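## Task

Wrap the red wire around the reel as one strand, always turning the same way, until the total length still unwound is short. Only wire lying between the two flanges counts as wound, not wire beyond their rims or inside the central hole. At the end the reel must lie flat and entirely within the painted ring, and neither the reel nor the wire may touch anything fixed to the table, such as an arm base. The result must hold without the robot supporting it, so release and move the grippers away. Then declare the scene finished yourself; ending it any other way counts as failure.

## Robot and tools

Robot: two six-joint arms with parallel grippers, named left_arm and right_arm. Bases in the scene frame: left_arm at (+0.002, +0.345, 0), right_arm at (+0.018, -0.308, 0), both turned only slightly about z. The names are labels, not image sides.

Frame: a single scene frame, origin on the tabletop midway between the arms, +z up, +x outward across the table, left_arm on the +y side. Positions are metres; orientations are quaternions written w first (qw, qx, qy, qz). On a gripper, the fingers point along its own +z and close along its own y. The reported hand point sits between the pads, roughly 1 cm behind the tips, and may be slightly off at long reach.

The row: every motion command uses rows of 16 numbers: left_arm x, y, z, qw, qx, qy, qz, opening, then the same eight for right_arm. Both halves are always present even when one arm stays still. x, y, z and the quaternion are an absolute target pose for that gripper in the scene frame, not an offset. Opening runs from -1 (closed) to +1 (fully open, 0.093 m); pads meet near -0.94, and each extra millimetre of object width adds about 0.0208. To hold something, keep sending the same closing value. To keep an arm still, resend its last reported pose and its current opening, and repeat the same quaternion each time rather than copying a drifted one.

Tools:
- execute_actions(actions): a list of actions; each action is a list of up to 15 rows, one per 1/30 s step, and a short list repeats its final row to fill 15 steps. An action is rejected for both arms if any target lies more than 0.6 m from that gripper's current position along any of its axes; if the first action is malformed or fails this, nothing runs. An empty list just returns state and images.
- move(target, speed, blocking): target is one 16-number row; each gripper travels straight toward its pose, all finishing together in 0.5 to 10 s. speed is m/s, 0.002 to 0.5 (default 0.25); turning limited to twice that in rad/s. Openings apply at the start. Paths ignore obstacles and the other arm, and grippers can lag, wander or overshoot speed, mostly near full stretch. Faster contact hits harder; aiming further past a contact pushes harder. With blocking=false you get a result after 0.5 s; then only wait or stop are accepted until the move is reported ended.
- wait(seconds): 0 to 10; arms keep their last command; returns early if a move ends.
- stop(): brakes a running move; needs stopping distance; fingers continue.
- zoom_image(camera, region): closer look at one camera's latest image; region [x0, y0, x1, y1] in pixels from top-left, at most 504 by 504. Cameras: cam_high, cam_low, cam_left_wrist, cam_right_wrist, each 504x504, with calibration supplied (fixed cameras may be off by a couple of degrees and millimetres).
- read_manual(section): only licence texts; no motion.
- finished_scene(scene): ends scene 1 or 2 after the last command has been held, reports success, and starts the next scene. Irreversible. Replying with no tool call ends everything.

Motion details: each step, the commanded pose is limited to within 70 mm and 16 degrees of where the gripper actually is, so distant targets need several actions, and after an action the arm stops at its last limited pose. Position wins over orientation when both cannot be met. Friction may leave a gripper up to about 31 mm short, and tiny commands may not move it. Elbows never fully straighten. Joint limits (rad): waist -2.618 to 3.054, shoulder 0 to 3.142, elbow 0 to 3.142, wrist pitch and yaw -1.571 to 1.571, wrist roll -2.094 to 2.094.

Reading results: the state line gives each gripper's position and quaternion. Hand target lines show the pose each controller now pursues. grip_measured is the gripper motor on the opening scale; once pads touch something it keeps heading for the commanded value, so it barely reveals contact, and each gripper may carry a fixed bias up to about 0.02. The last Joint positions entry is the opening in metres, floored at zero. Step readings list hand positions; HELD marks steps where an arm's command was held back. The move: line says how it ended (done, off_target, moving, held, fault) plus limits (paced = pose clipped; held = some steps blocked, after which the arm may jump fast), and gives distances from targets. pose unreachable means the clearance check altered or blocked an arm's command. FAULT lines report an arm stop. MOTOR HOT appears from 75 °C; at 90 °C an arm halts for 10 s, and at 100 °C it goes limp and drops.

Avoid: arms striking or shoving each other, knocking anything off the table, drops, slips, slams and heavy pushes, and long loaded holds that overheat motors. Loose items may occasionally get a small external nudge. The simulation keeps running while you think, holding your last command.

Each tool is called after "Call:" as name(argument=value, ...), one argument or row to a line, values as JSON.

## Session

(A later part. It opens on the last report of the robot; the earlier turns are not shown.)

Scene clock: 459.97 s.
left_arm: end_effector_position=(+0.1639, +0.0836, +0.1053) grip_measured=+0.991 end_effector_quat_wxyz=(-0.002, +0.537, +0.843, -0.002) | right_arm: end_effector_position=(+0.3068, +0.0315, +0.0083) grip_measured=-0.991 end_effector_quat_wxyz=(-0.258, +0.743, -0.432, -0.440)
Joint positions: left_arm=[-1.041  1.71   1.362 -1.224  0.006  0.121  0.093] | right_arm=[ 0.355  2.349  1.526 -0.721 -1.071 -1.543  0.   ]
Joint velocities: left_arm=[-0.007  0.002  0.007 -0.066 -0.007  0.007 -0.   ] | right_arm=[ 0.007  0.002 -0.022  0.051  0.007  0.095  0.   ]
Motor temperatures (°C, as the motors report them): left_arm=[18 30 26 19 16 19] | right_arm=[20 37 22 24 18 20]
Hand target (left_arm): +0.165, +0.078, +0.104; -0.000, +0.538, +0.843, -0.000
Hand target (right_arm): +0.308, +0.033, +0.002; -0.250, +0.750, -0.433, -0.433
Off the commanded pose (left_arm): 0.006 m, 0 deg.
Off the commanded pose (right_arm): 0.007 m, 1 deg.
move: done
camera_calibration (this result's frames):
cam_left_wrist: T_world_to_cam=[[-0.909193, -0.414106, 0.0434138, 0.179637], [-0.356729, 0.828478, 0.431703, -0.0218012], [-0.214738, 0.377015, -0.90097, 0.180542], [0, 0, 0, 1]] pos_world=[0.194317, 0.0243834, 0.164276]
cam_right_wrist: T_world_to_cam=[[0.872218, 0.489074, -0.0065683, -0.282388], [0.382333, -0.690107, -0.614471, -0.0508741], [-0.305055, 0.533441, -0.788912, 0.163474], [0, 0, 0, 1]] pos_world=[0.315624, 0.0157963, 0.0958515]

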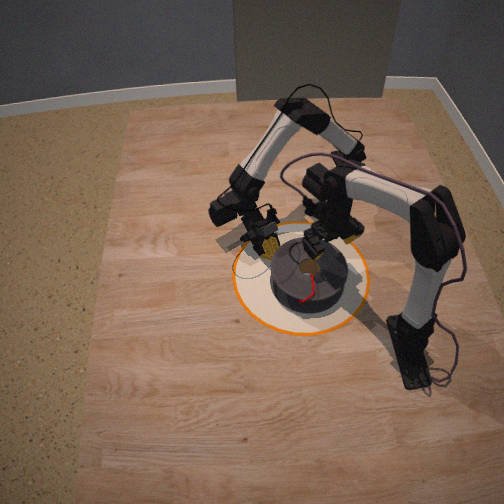

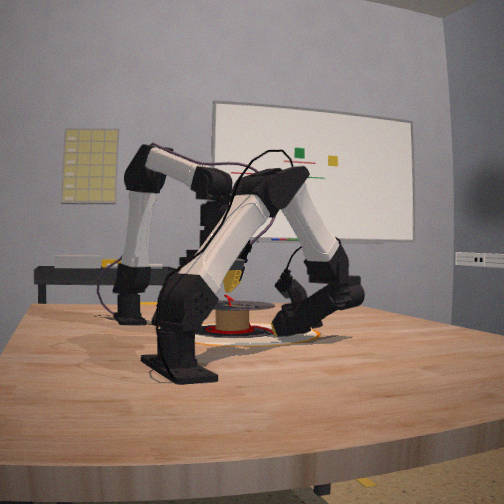

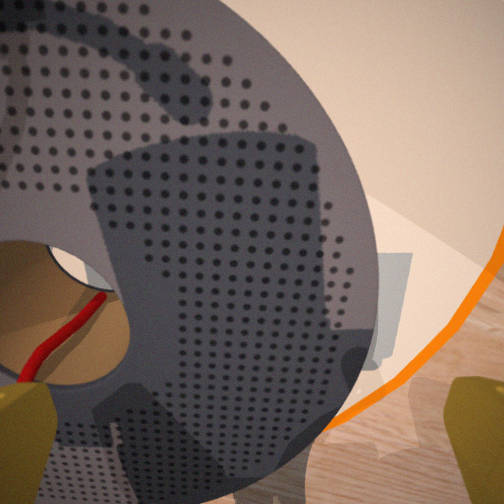

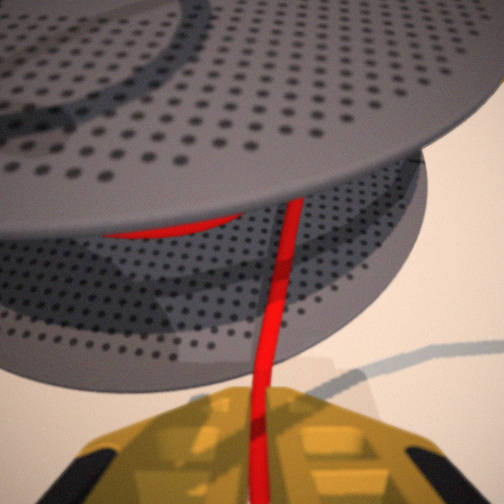

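Call:
move(
  target=[0.165,0.081,0.05,0,0.537,0.843,0,1.0,0.308,0.033,0.002,0.25,-0.75,0.433,0.433,-1],
  speed=0.07,
)

Call:
execute_actions(
  actions=[
    [[0.164,0.083,0.056,0,0.537,0.843,0,0.34,0.308,0.033,0.002,0.25,-0.75,0.433,0.433,-1]],
    [[0.164,0.083,0.056,0,0.537,0.843,0,0.34,0.308,0.033,0.002,0.25,-0.75,0.433,0.433,-1]],
  ],
)

Scene clock: 461.93 s.
left_arm: end_effector_position=(+0.1653, +0.0812, +0.0578) grip_measured=+0.991 end_effector_quat_wxyz=(+0.003, +0.536, +0.844, -0.005) | right_arm: end_effector_position=(+0.3068, +0.0315, +0.0083) grip_measured=-0.991 end_effector_quat_wxyz=(-0.258, +0.743, -0.432, -0.440)
Joint positions: left_arm=[-1.041  1.747  1.212 -1.027  0.006  0.118  0.093] | right_arm=[ 0.355  2.349  1.526 -0.721 -1.071 -1.543  0.   ]
Joint velocities: left_arm=[-0.007 -0.007 -0.012  0.022  0.007  0.022 -0.001] | right_arm=[ 0.002 -0.002  0.012  0.022 -0.095 -0.022  0.   ]
Motor temperatures (°C, as the motors report them): left_arm=[18 30 26 19 16 19] | right_arm=[20 37 22 24 18 20]
Hand target (left_arm): +0.165, +0.081, +0.050; -0.000, +0.537, +0.843, +0.000
Hand target (right_arm): +0.308, +0.033, +0.002; -0.250, +0.750, -0.433, -0.433
Off the commanded pose (left_arm): 0.008 m, 1 deg.
Off the commanded pose (right_arm): 0.007 m, 1 deg.
move: done
camera_calibration (this result's frames):
cam_left_wrist: T_world_to_cam=[[-0.908175, -0.416478, 0.0420065, 0.182159], [-0.361752, 0.831384, 0.421824, 0.0022966], [-0.210604, 0.367894, -0.905704, 0.13933], [0, 0, 0, 1]] pos_world=[0.195606, 0.0226973, 0.117571]
cam_right_wrist: T_world_to_cam=[[0.872218, 0.489074, -0.0065683, -0.282388], [0.382333, -0.690107, -0.614471, -0.0508741], [-0.305055, 0.533441, -0.788912, 0.163474], [0, 0, 0, 1]] pos_world=[0.315624, 0.0157963, 0.0958515]

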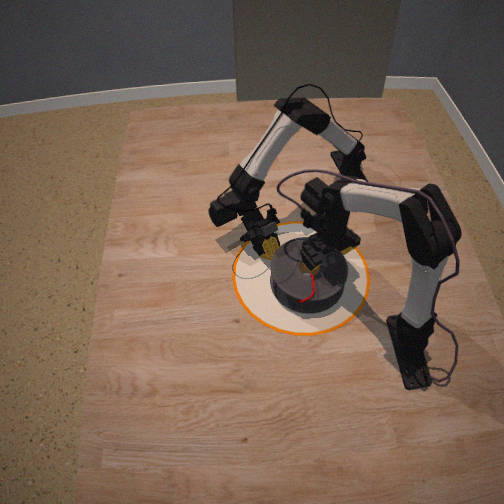

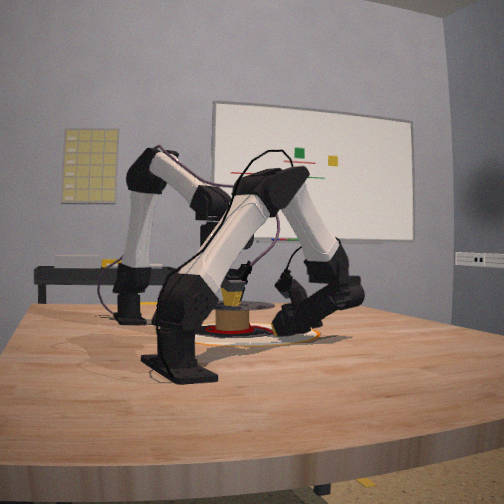

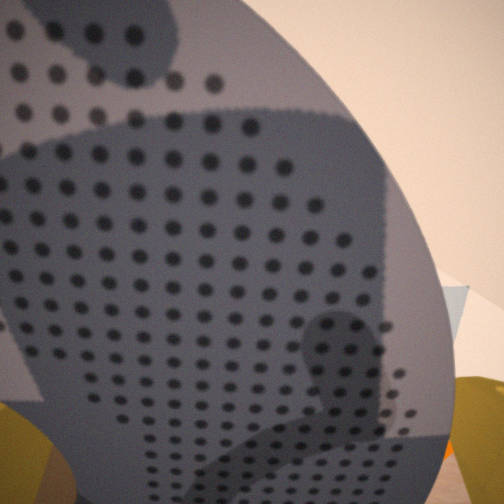

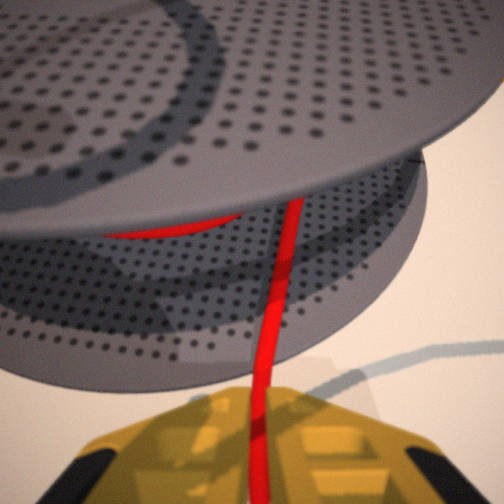

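Scene clock: 462.93 s.
left_arm: end_effector_position=(+0.1656, +0.0814, +0.0578) grip_measured=+0.417 end_effector_quat_wxyz=(+0.003, +0.536, +0.844, -0.004) | right_arm: end_effector_position=(+0.3068, +0.0315, +0.0083) grip_measured=-0.991 end_effector_quat_wxyz=(-0.258, +0.743, -0.432, -0.440)
Joint positions: left_arm=[-1.041  1.747  1.212 -1.027  0.004  0.118  0.065] | right_arm=[ 0.355  2.349  1.526 -0.721 -1.071 -1.543  0.   ]
Joint velocities: left_arm=[ 0.012  0.012 -0.017  0.066 -0.022 -0.051  0.001] | right_arm=[ 0.007 -0.002 -0.022 -0.022 -0.022  0.066  0.   ]
Motor temperatures (°C, as the motors report them): left_arm=[18 30 26 19 16 19] | right_arm=[20 37 22 23 18 20]
Hand target (left_arm): +0.164, +0.083, +0.056; -0.000, +0.537, +0.843, +0.000
Hand target (right_arm): +0.308, +0.033, +0.002; -0.250, +0.750, -0.433, -0.433
Off the commanded pose (left_arm): 0.003 m, 1 deg.
Off the commanded pose (right_arm): 0.007 m, 1 deg.
Step readings (end_effector_position; steps 1 to 15: 1st action; 16 to 30: 2nd action):
0: left_arm (+0.1653, +0.0812, +0.0578) | right_arm (+0.3068, +0.0315, +0.0083)
1: left_arm (+0.1653, +0.0812, +0.0578) | right_arm (+0.3068, +0.0315, +0.0083)
2: left_arm (+0.1655, +0.0813, +0.0578) | right_arm (+0.3068, +0.0315, +0.0083)
4: left_arm (+0.1656, +0.0814, +0.0578) | right_arm (+0.3068, +0.0315, +0.0083)
8: left_arm (+0.1656, +0.0814, +0.0578) | right_arm (+0.3068, +0.0315, +0.0083)
15: left_arm (+0.1656, +0.0814, +0.0578) | right_arm (+0.3068, +0.0315, +0.0083)
16: left_arm (+0.1656, +0.0814, +0.0578) | right_arm (+0.3068, +0.0315, +0.0083)
17: left_arm (+0.1656, +0.0814, +0.0578) | right_arm (+0.3068, +0.0315, +0.0083)
19: left_arm (+0.1656, +0.0814, +0.0578) | right_arm (+0.3068, +0.0315, +0.0083)
23: left_arm (+0.1656, +0.0814, +0.0578) | right_arm (+0.3068, +0.0315, +0.0083)
30: end_effector_position above
camera_calibration (this result's frames):
cam_left_wrist: T_world_to_cam=[[-0.908222, -0.416524, 0.0404944, 0.182513], [-0.36231, 0.831039, 0.422026, 0.00237179], [-0.209437, 0.368622, -0.905679, 0.13907], [0, 0, 0, 1]] pos_world=[0.195748, 0.0227855, 0.117561]
cam_right_wrist: T_world_to_cam=[[0.872218, 0.489074, -0.0065683, -0.282388], [0.382333, -0.690107, -0.614471, -0.0508741], [-0.305055, 0.533441, -0.788912, 0.163474], [0, 0, 0, 1]] pos_world=[0.315624, 0.0157963, 0.0958515]

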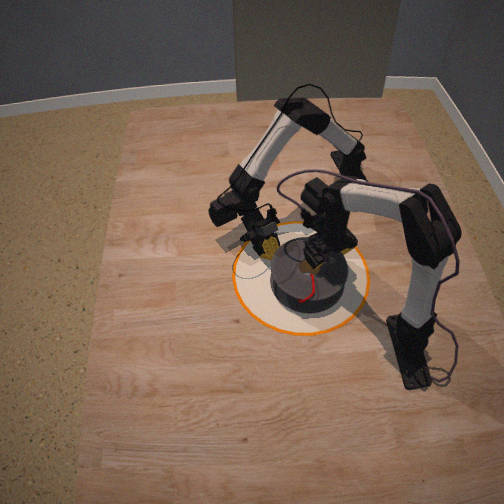

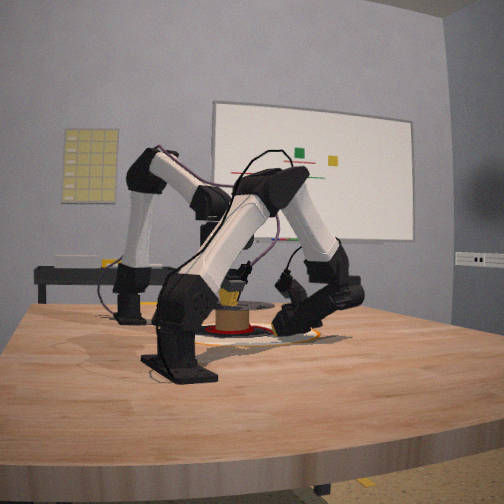

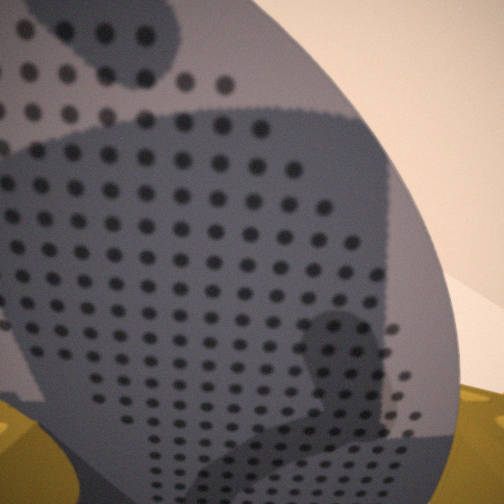

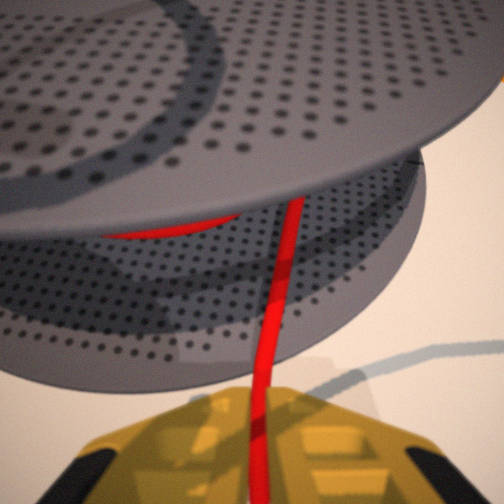

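Call:
move(
  target=[0.1656,0.0814,0.10,0,0.537,0.843,0,1.0,0.308,0.033,0.002,0.25,-0.75,0.433,0.433,-1],
  speed=0.12,
)

Call:
move(
  target=[0.164,0.133,0.104,0,0.843,0.537,0,1.0,0.308,0.033,0.002,0.25,-0.75,0.433,0.433,-1],
  speed=0.15,
)

Scene clock: 466.97 s.
left_arm: end_effector_position=(+0.1649, +0.0825, +0.0879) grip_measured=+0.991 end_effector_quat_wxyz=(-0.012, +0.536, +0.844, +0.004) | right_arm: end_effector_position=(+0.3068, +0.0315, +0.0083) grip_measured=-0.991 end_effector_quat_wxyz=(-0.258, +0.743, -0.432, -0.440)
Joint positions: left_arm=[-1.041  1.747  1.334 -1.184  0.004  0.118  0.093] | right_arm=[ 0.355  2.349  1.526 -0.721 -1.071 -1.543  0.   ]
Joint velocities: left_arm=[-0.017 -0.002  0.012  0.007 -0.007  0.022  0.   ] | right_arm=[ 0.007  0.007 -0.022  0.022  0.037 -0.037  0.   ]
Motor temperatures (°C, as the motors report them): left_arm=[18 30 26 19 16 19] | right_arm=[20 37 22 23 18 20]
Hand target (left_arm): +0.166, +0.081, +0.100; -0.000, +0.537, +0.843, -0.000
Hand target (right_arm): +0.308, +0.033, +0.002; -0.250, +0.750, -0.433, -0.433
Off the commanded pose (left_arm): 0.012 m, 1 deg.
Off the commanded pose (right_arm): 0.007 m, 1 deg.
move: off_target (left_arm)
camera_calibration (this result's frames):
cam_left_wrist: T_world_to_cam=[[-0.907457, -0.417782, 0.0445036, 0.180819], [-0.354413, 0.818063, 0.452951, -0.0144405], [-0.225641, 0.395261, -0.890424, 0.164923], [0, 0, 0, 1]] pos_world=[0.196181, 0.022169, 0.145345]
cam_right_wrist: T_world_to_cam=[[0.872218, 0.489074, -0.0065683, -0.282388], [0.382333, -0.690107, -0.614471, -0.0508741], [-0.305055, 0.533441, -0.788912, 0.163474], [0, 0, 0, 1]] pos_world=[0.315624, 0.0157963, 0.0958515]

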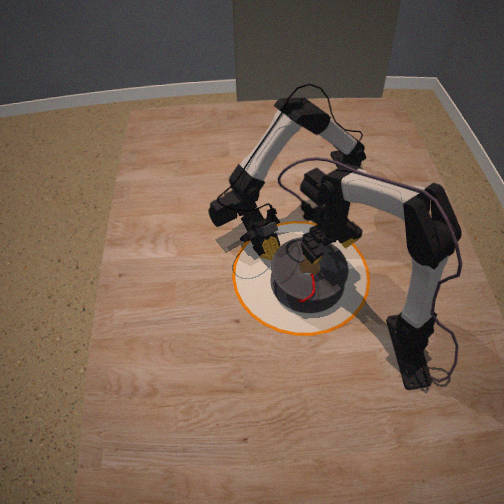

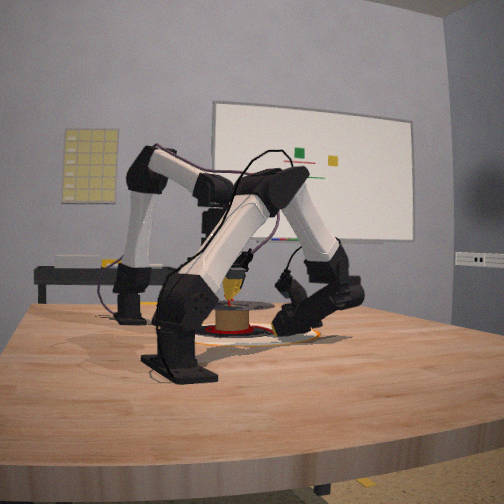

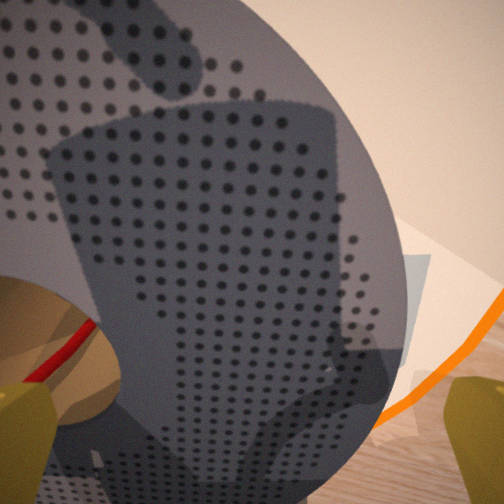

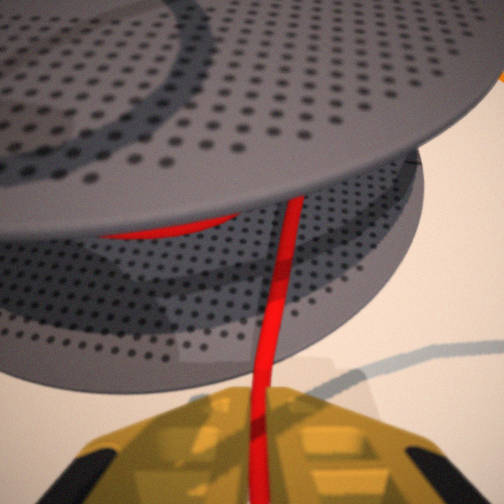

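Scene clock: 470.37 s.
left_arm: end_effector_position=(+0.1669, +0.1248, +0.1009) grip_measured=+0.991 end_effector_quat_wxyz=(+0.003, +0.844, +0.537, -0.002) | right_arm: end_effector_position=(+0.3068, +0.0315, +0.0083) grip_measured=-0.991 end_effector_quat_wxyz=(-0.258, +0.743, -0.432, -0.440)
Joint positions: left_arm=[-0.953  1.583  1.207 -1.188  0.004  1.083  0.093] | right_arm=[ 0.355  2.349  1.526 -0.721 -1.071 -1.543  0.   ]
Joint velocities: left_arm=[-0.007 -0.007 -0.017  0.007 -0.022  0.051  0.001] | right_arm=[ 0.007 -0.007 -0.007 -0.037 -0.007 -0.051  0.   ]
Motor temperatures (°C, as the motors report them): left_arm=[18 30 26 19 16 19] | right_arm=[20 38 22 23 18 20]
Hand target (left_arm): +0.165, +0.133, +0.103; +0.000, +0.843, +0.537, -0.000
Hand target (right_arm): +0.308, +0.033, +0.002; -0.250, +0.750, -0.433, -0.433
Off the commanded pose (left_arm): 0.009 m, 0 deg.
Off the commanded pose (right_arm): 0.007 m, 1 deg.
move: done
camera_calibration (this result's frames):
cam_left_wrist: T_world_to_cam=[[-0.901466, 0.431552, 0.0334875, 0.0937816], [0.403647, 0.810192, 0.425039, -0.177], [0.156295, 0.396675, -0.904555, 0.097715], [0, 0, 0, 1]] pos_world=[0.140714, 0.0641714, 0.16048]
cam_right_wrist: T_world_to_cam=[[0.872218, 0.489074, -0.0065683, -0.282388], [0.382333, -0.690107, -0.614471, -0.0508741], [-0.305055, 0.533441, -0.788912, 0.163474], [0, 0, 0, 1]] pos_world=[0.315624, 0.0157963, 0.0958515]

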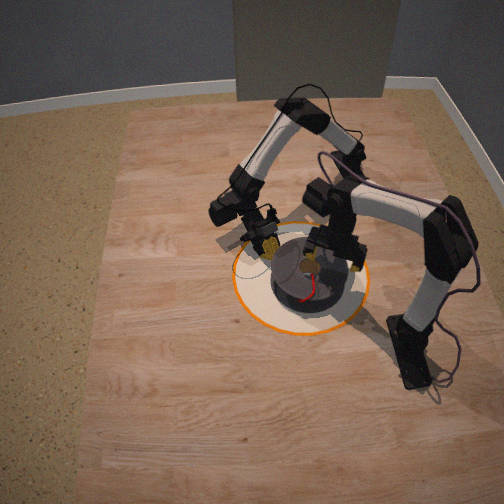

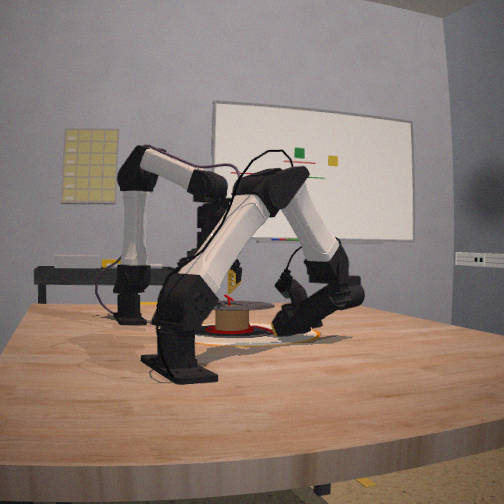

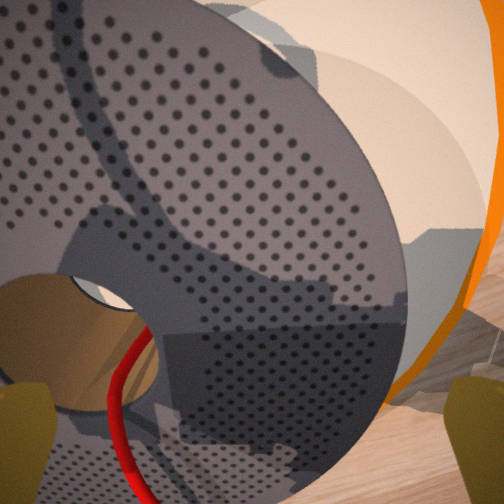

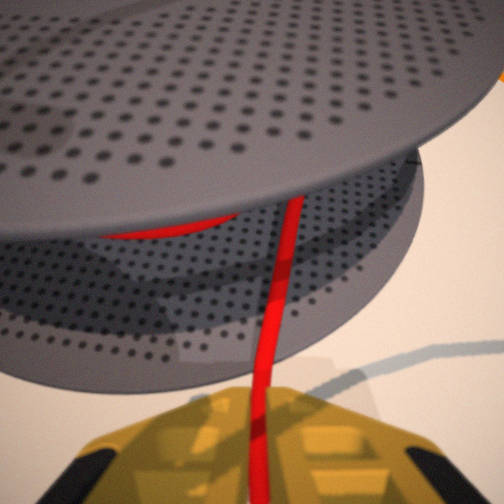

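Call:
execute_actions(
  actions=[],
)

Scene clock: 472.40 s.
left_arm: end_effector_position=(+0.1669, +0.1248, +0.1009) grip_measured=+0.991 end_effector_quat_wxyz=(+0.003, +0.844, +0.536, -0.002) | right_arm: end_effector_position=(+0.3068, +0.0315, +0.0083) grip_measured=-0.991 end_effector_quat_wxyz=(-0.258, +0.743, -0.432, -0.440)
Joint positions: left_arm=[-0.953  1.583  1.207 -1.188  0.004  1.085  0.093] | right_arm=[ 0.355  2.349  1.526 -0.721 -1.071 -1.543  0.   ]
Joint velocities: left_arm=[-0.022 -0.007 -0.022  0.051 -0.022  0.066  0.   ] | right_arm=[ 0.002 -0.007  0.007  0.066 -0.066 -0.037  0.   ]
Motor temperatures (°C, as the motors report them): left_arm=[18 31 26 19 16 19] | right_arm=[20 38 23 23 18 20]
Hand target (left_arm): +0.165, +0.133, +0.103; +0.000, +0.843, +0.537, -0.000
Hand target (right_arm): +0.308, +0.033, +0.002; -0.250, +0.750, -0.433, -0.433
Off the commanded pose (left_arm): 0.009 m, 0 deg.
Off the commanded pose (right_arm): 0.007 m, 1 deg.
camera_calibration (this result's frames):
cam_left_wrist: T_world_to_cam=[[-0.900311, 0.433958, 0.0334704, 0.0932902], [0.4058, 0.80911, 0.425049, -0.177226], [0.157372, 0.396258, -0.904551, 0.0975869], [0, 0, 0, 1]] pos_world=[0.140551, 0.0642414, 0.160479]
cam_right_wrist: T_world_to_cam=[[0.872218, 0.489074, -0.0065683, -0.282388], [0.382333, -0.690107, -0.614471, -0.0508741], [-0.305055, 0.533441, -0.788912, 0.163474], [0, 0, 0, 1]] pos_world=[0.315624, 0.0157963, 0.0958515]

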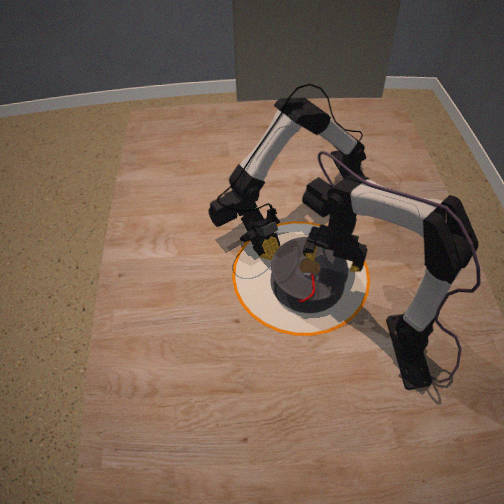

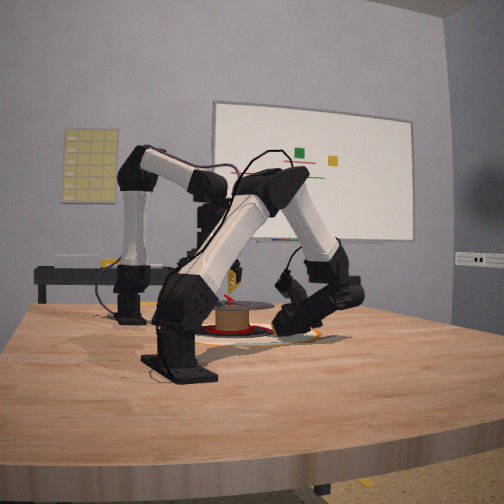

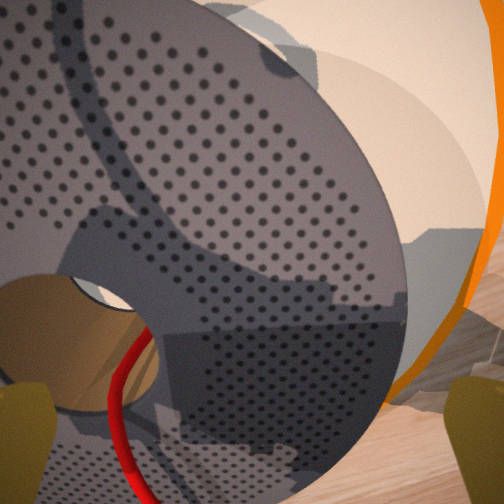

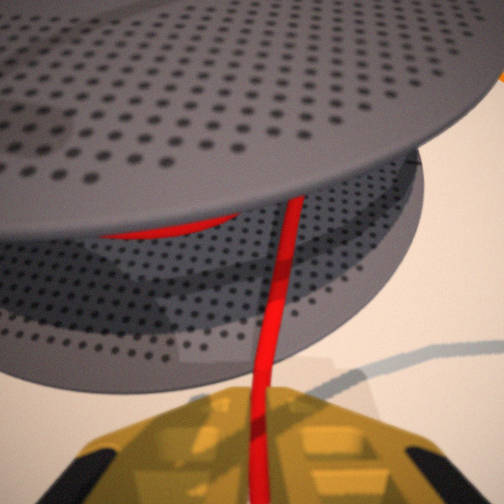

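Call:
move(
  target=[0.158,0.120,0.103,0,0.766,0.643,0,1.0, 0.308,0.033,0.002,0.25,-0.75,0.433,0.433,-1],
  speed=0.1,
)

Scene clock: 475.63 s.
left_arm: end_effector_position=(+0.1602, +0.1200, +0.1009) grip_measured=+0.991 end_effector_quat_wxyz=(+0.003, +0.766, +0.643, -0.002) | right_arm: end_effector_position=(+0.3068, +0.0315, +0.0083) grip_measured=-0.991 end_effector_quat_wxyz=(-0.258, +0.743, -0.432, -0.440)
Joint positions: left_arm=[-0.983  1.583  1.207 -1.188  0.004  0.789  0.093] | right_arm=[ 0.355  2.349  1.526 -0.721 -1.071 -1.543  0.   ]
Joint velocities: left_arm=[-0.002 -0.012  0.017 -0.066  0.037 -0.081  0.001] | right_arm=[-0.002  0.007 -0.012 -0.037 -0.007  0.007  0.   ]
Motor temperatures (°C, as the motors report them): left_arm=[18 31 26 19 16 19] | right_arm=[20 38 23 23 18 20]
Hand target (left_arm): +0.158, +0.120, +0.103; -0.000, +0.766, +0.643, +0.000
Hand target (right_arm): +0.308, +0.033, +0.002; -0.250, +0.750, -0.433, -0.433
Off the commanded pose (left_arm): 0.003 m, 0 deg.
Off the commanded pose (right_arm): 0.007 m, 1 deg.
move: done
camera_calibration (this result's frames):
cam_left_wrist: T_world_to_cam=[[-0.982627, 0.182162, 0.0355088, 0.132564], [0.17986, 0.887519, 0.424218, -0.143703], [0.0457616, 0.423234, -0.904864, 0.115242], [0, 0, 0, 1]] pos_world=[0.150833, 0.0546167, 0.160532]
cam_right_wrist: T_world_to_cam=[[0.872218, 0.489074, -0.0065683, -0.282388], [0.382333, -0.690107, -0.614471, -0.0508741], [-0.305055, 0.533441, -0.788912, 0.163474], [0, 0, 0, 1]] pos_world=[0.315624, 0.0157963, 0.0958515]

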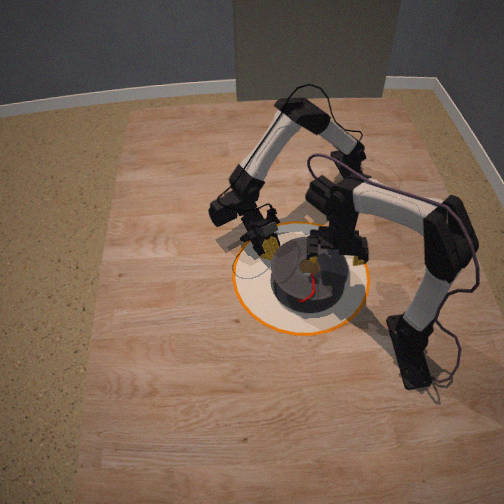

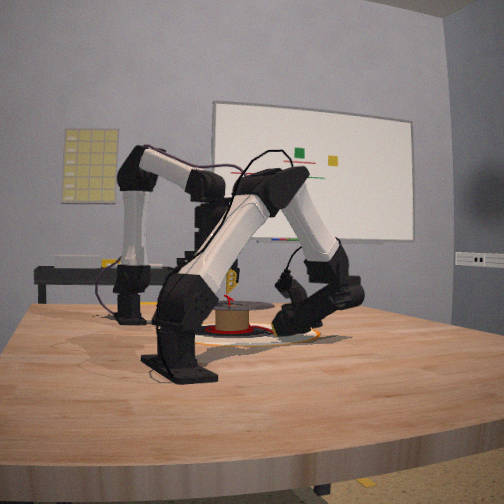

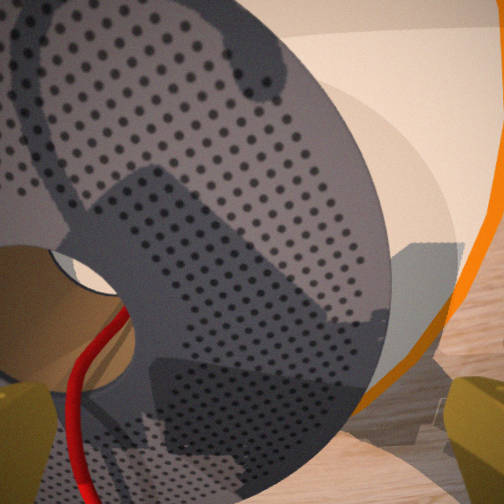

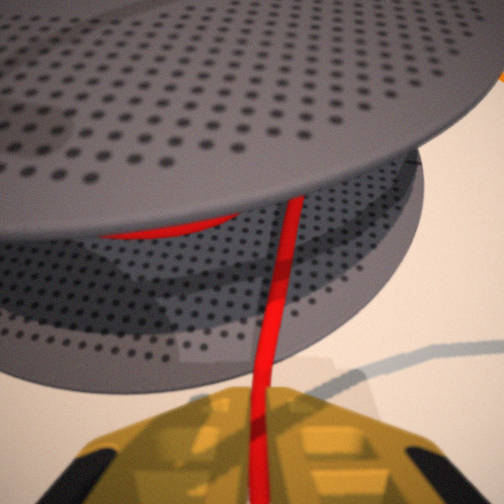

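Call:
move(
  target=[0.156,0.120,0.05,0,0.766,0.643,0,1.0, 0.308,0.033,0.002,0.25,-0.75,0.433,0.433,-1],
  speed=0.07,
)

Call:
move(
  target=[0.158,0.120,0.057,0,0.766,0.643,0,0.34, 0.308,0.033,0.002,0.25,-0.75,0.433,0.433,-1],
  speed=0.05,
)

Scene clock: 477.80 s.
left_arm: end_effector_position=(+0.1574, +0.1208, +0.0576) grip_measured=+0.991 end_effector_quat_wxyz=(+0.005, +0.765, +0.644, -0.002) | right_arm: end_effector_position=(+0.3068, +0.0315, +0.0083) grip_measured=-0.991 end_effector_quat_wxyz=(-0.258, +0.743, -0.432, -0.440)
Joint positions: left_arm=[-0.989  1.607  1.056 -1.008  0.004  0.78   0.093] | right_arm=[ 0.355  2.349  1.526 -0.721 -1.071 -1.543  0.   ]
Joint velocities: left_arm=[-0.027  0.012 -0.007 -0.022  0.007 -0.022 -0.001] | right_arm=[-0.007 -0.002  0.012 -0.037 -0.037  0.007  0.   ]
Motor temperatures (°C, as the motors report them): left_arm=[18 30 26 19 16 19] | right_arm=[20 38 23 23 18 20]
Hand target (left_arm): +0.156, +0.120, +0.050; +0.000, +0.766, +0.643, +0.000
Hand target (right_arm): +0.308, +0.033, +0.002; -0.250, +0.750, -0.433, -0.433
Off the commanded pose (left_arm): 0.008 m, 1 deg.
Off the commanded pose (right_arm): 0.007 m, 1 deg.
move: done
camera_calibration (this result's frames):
cam_left_wrist: T_world_to_cam=[[-0.983258, 0.17928, 0.0326022, 0.131857], [0.176167, 0.889522, 0.421564, -0.125071], [0.0465777, 0.42025, -0.906212, 0.0760992], [0, 0, 0, 1]] pos_world=[0.148139, 0.0556332, 0.117389]
cam_right_wrist: T_world_to_cam=[[0.872218, 0.489074, -0.0065683, -0.282388], [0.382333, -0.690107, -0.614471, -0.0508741], [-0.305055, 0.533441, -0.788912, 0.163474], [0, 0, 0, 1]] pos_world=[0.315624, 0.0157963, 0.0958515]

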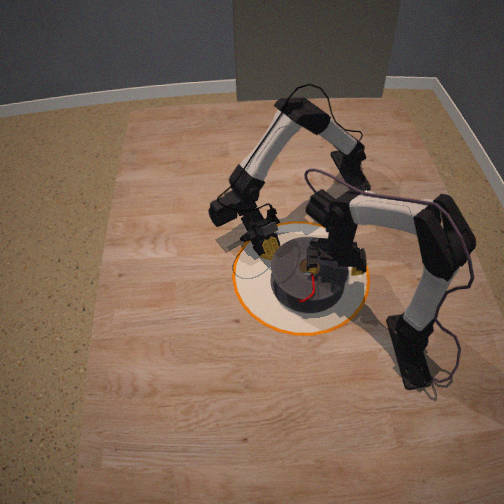

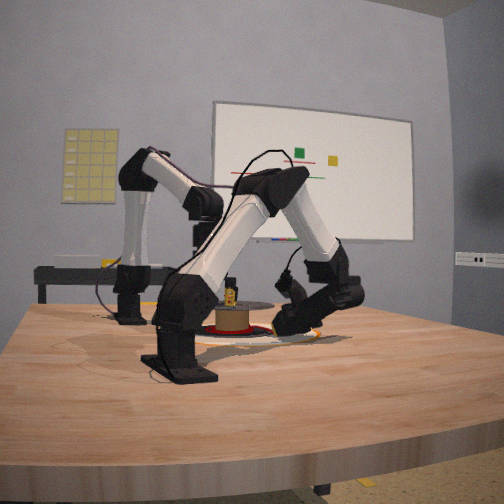

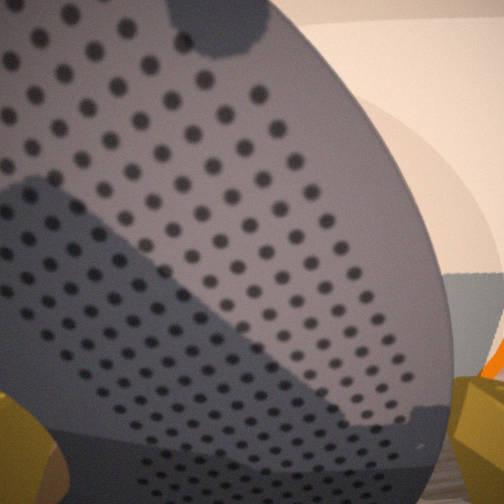

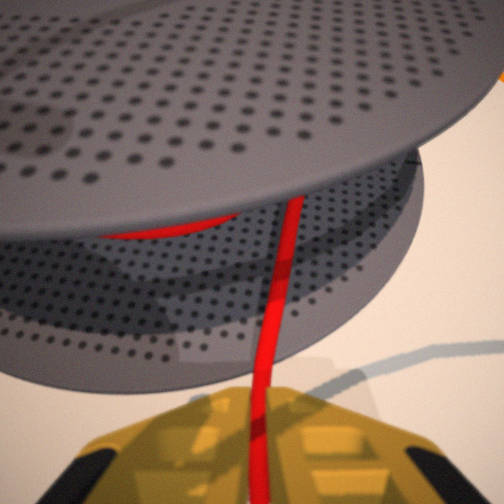

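Scene clock: 478.50 s.
left_arm: end_effector_position=(+0.1579, +0.1208, +0.0576) grip_measured=+0.405 end_effector_quat_wxyz=(+0.006, +0.765, +0.644, -0.001) | right_arm: end_effector_position=(+0.3068, +0.0315, +0.0083) grip_measured=-0.991 end_effector_quat_wxyz=(-0.258, +0.743, -0.432, -0.440)
Joint positions: left_arm=[-0.989  1.607  1.056 -1.007  0.002  0.78   0.065] | right_arm=[ 0.355  2.349  1.526 -0.721 -1.071 -1.543  0.   ]
Joint velocities: left_arm=[-0.002  0.012  0.007 -0.022 -0.037 -0.022  0.001] | right_arm=[-0.012 -0.007  0.012 -0.066 -0.022  0.037  0.   ]
Motor temperatures (°C, as the motors report them): left_arm=[18 30 26 19 16 19] | right_arm=[20 38 23 23 18 20]
Hand target (left_arm): +0.158, +0.120, +0.057; +0.000, +0.766, +0.643, +0.000
Hand target (right_arm): +0.308, +0.033, +0.002; -0.250, +0.750, -0.433, -0.433
Off the commanded pose (left_arm): 0.001 m, 1 deg.
Off the commanded pose (right_arm): 0.007 m, 1 deg.
move: done
camera_calibration (this result's frames):
cam_left_wrist: T_world_to_cam=[[-0.983205, 0.179993, 0.0301716, 0.132371], [0.175751, 0.889235, 0.422343, -0.125094], [0.0491893, 0.420552, -0.905934, 0.075617], [0, 0, 0, 1]] pos_world=[0.148414, 0.0556107, 0.117342]
cam_right_wrist: T_world_to_cam=[[0.872218, 0.489074, -0.0065683, -0.282388], [0.382333, -0.690107, -0.614471, -0.0508741], [-0.305055, 0.533441, -0.788912, 0.163474], [0, 0, 0, 1]] pos_world=[0.315624, 0.0157963, 0.0958515]

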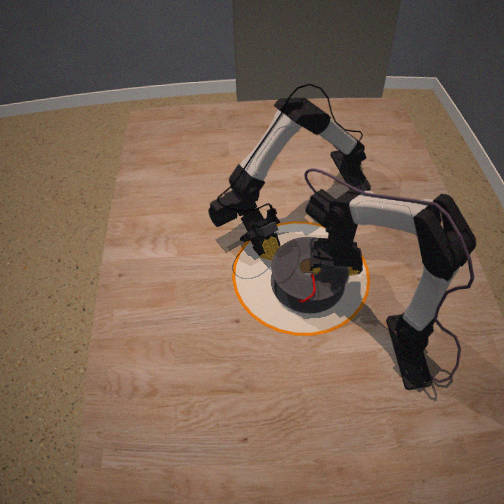

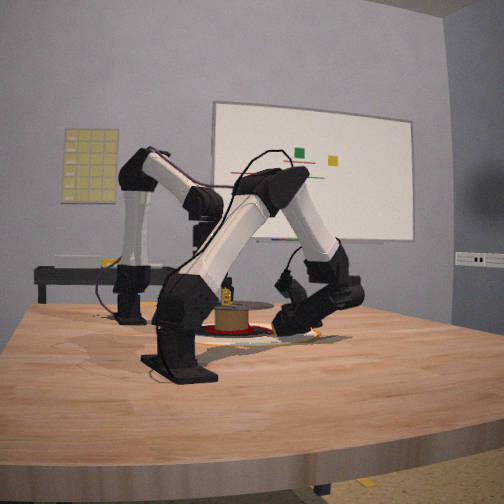

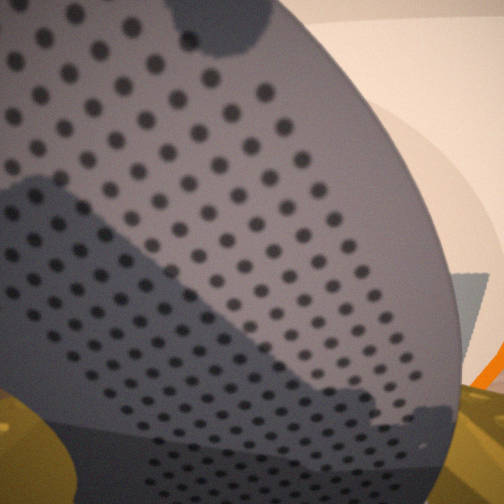

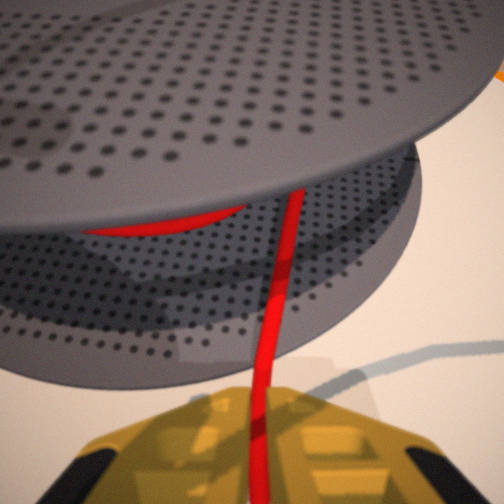

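Call:
move(
  target=[0.158,0.099,0.057,0,0.643,0.766,0,0.34, 0.301,0.044,0.008,0.25,-0.75,0.433,0.433,-1],
  speed=0.03,
)

Scene clock: 484.87 s.
left_arm: end_effector_position=(+0.1571, +0.1029, +0.0577) grip_measured=+0.405 end_effector_quat_wxyz=(+0.003, +0.647, +0.762, -0.001) | right_arm: end_effector_position=(+0.3028, +0.0400, +0.0081) grip_measured=-0.991 end_effector_quat_wxyz=(-0.252, +0.741, -0.436, -0.443)
Joint positions: left_arm=[-1.028  1.665  1.118 -1.016  0.     0.407  0.065] | right_arm=[ 0.377  2.349  1.526 -0.694 -1.069 -1.495  0.   ]
Joint velocities: left_arm=[-0.051  0.002 -0.007 -0.007  0.037 -0.066 -0.001] | right_arm=[-0.017  0.002  0.022 -0.007 -0.066 -0.037  0.   ]
Motor temperatures (°C, as the motors report them): left_arm=[18 30 26 19 16 19] | right_arm=[20 39 23 23 18 20]
Hand target (left_arm): +0.158, +0.099, +0.057; -0.000, +0.643, +0.766, +0.000
Hand target (right_arm): +0.301, +0.044, +0.008; -0.249, +0.750, -0.433, -0.433
Off the commanded pose (left_arm): 0.004 m, 1 deg.
Off the commanded pose (right_arm): 0.004 m, 2 deg.
move: done
camera_calibration (this result's frames):
cam_left_wrist: T_world_to_cam=[[-0.987581, -0.153262, 0.0345713, 0.169506], [-0.124289, 0.896709, 0.424813, -0.0628632], [-0.0961081, 0.41524, -0.904621, 0.106562], [0, 0, 0, 1]] pos_world=[0.169829, 0.0381001, 0.117243]
cam_right_wrist: T_world_to_cam=[[0.872437, 0.488234, -0.0219428, -0.28291], [0.374069, -0.695979, -0.612932, -0.0408809], [-0.314526, 0.526536, -0.789831, 0.160758], [0, 0, 0, 1]] pos_world=[0.312676, 0.0250291, 0.0957066]

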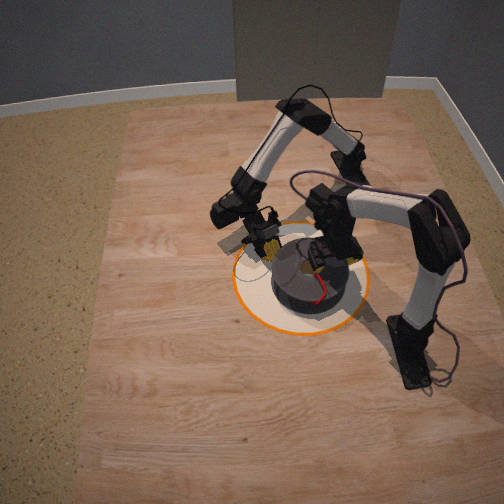

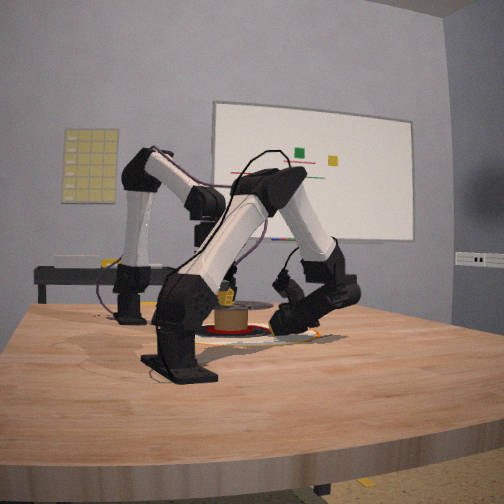

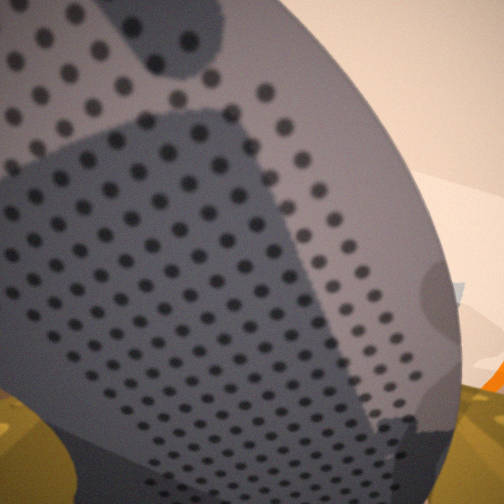

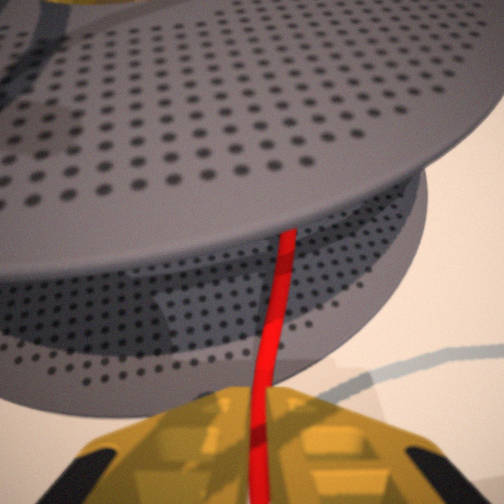

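Call:
move(
  target=[0.1654,0.0785,0.057,0,0.5,0.866,0,0.34, 0.291,0.059,0.018,0.25,-0.75,0.433,0.433,-1],
  speed=0.03,
)

Scene clock: 491.50 s.
left_arm: end_effector_position=(+0.1653, +0.0834, +0.0581) grip_measured=+0.405 end_effector_quat_wxyz=(+0.002, +0.501, +0.865, -0.001) | right_arm: end_effector_position=(+0.2955, +0.0575, +0.0165) grip_measured=-0.991 end_effector_quat_wxyz=(-0.249, +0.746, -0.436, -0.437)
Joint positions: left_arm=[-1.041  1.744  1.21  -1.033 -0.001  0.036  0.065] | right_arm=[ 0.424  2.323  1.526 -0.646 -1.05  -1.413  0.   ]
Joint velocities: left_arm=[ 0.002  0.002  0.002  0.007 -0.007 -0.037  0.001] | right_arm=[-0.002 -0.002 -0.007 -0.022 -0.051 -0.051  0.   ]
Motor temperatures (°C, as the motors report them): left_arm=[18 29 27 19 16 19] | right_arm=[20 41 23 23 18 20]
Hand target (left_arm): +0.165, +0.078, +0.057; +0.000, +0.500, +0.866, +0.000
Hand target (right_arm): +0.291, +0.059, +0.017; -0.249, +0.751, -0.433, -0.433
Off the commanded pose (left_arm): 0.005 m, 0 deg.
Off the commanded pose (right_arm): 0.005 m, 1 deg.
move: done
camera_calibration (this result's frames):
cam_left_wrist: T_world_to_cam=[[-0.87106, -0.489816, 0.0365457, 0.183292], [-0.429527, 0.795706, 0.427034, 0.0142512], [-0.238248, 0.356275, -0.903497, 0.14421], [0, 0, 0, 1]] pos_world=[0.200137, 0.0270611, 0.117509]
cam_right_wrist: T_world_to_cam=[[0.86996, 0.49277, -0.0186261, -0.284537], [0.384046, -0.700739, -0.601227, -0.023711], [-0.309319, 0.51589, -0.798861, 0.155146], [0, 0, 0, 1]] pos_world=[0.304631, 0.0435578, 0.104385]

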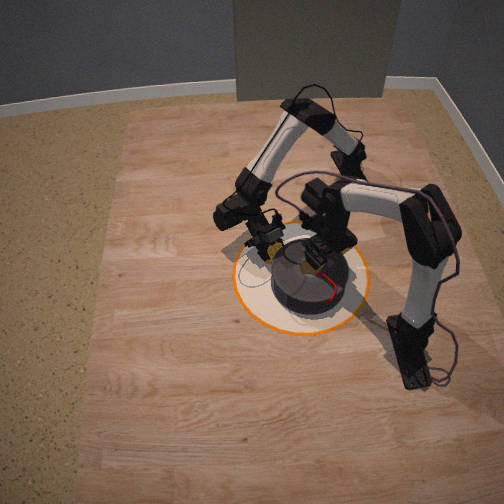

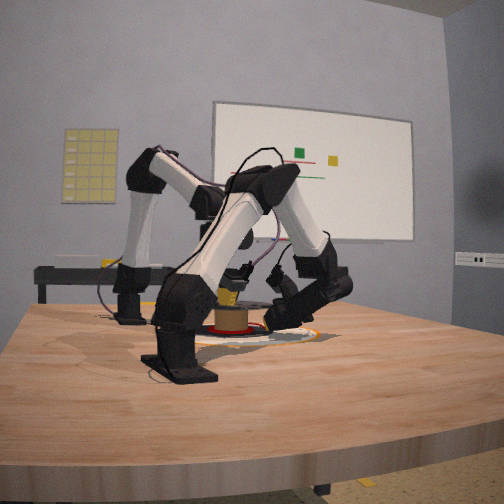

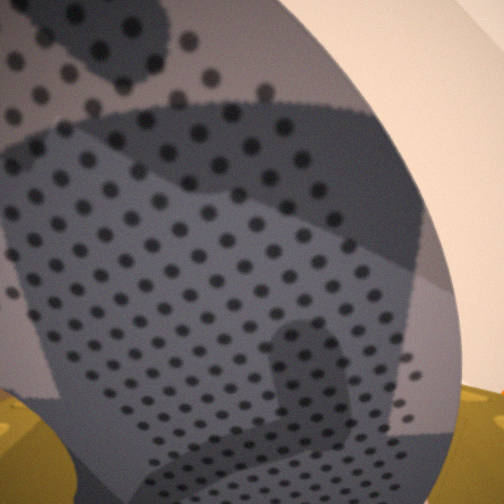

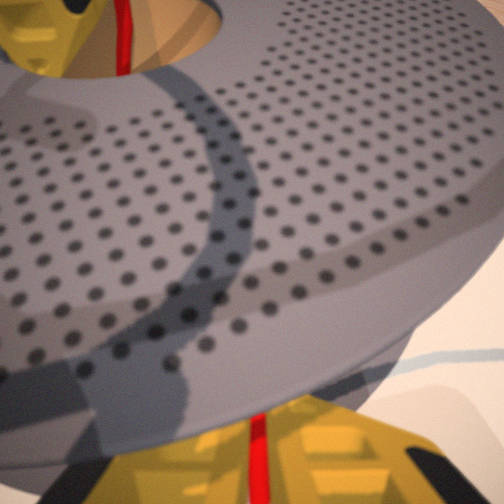

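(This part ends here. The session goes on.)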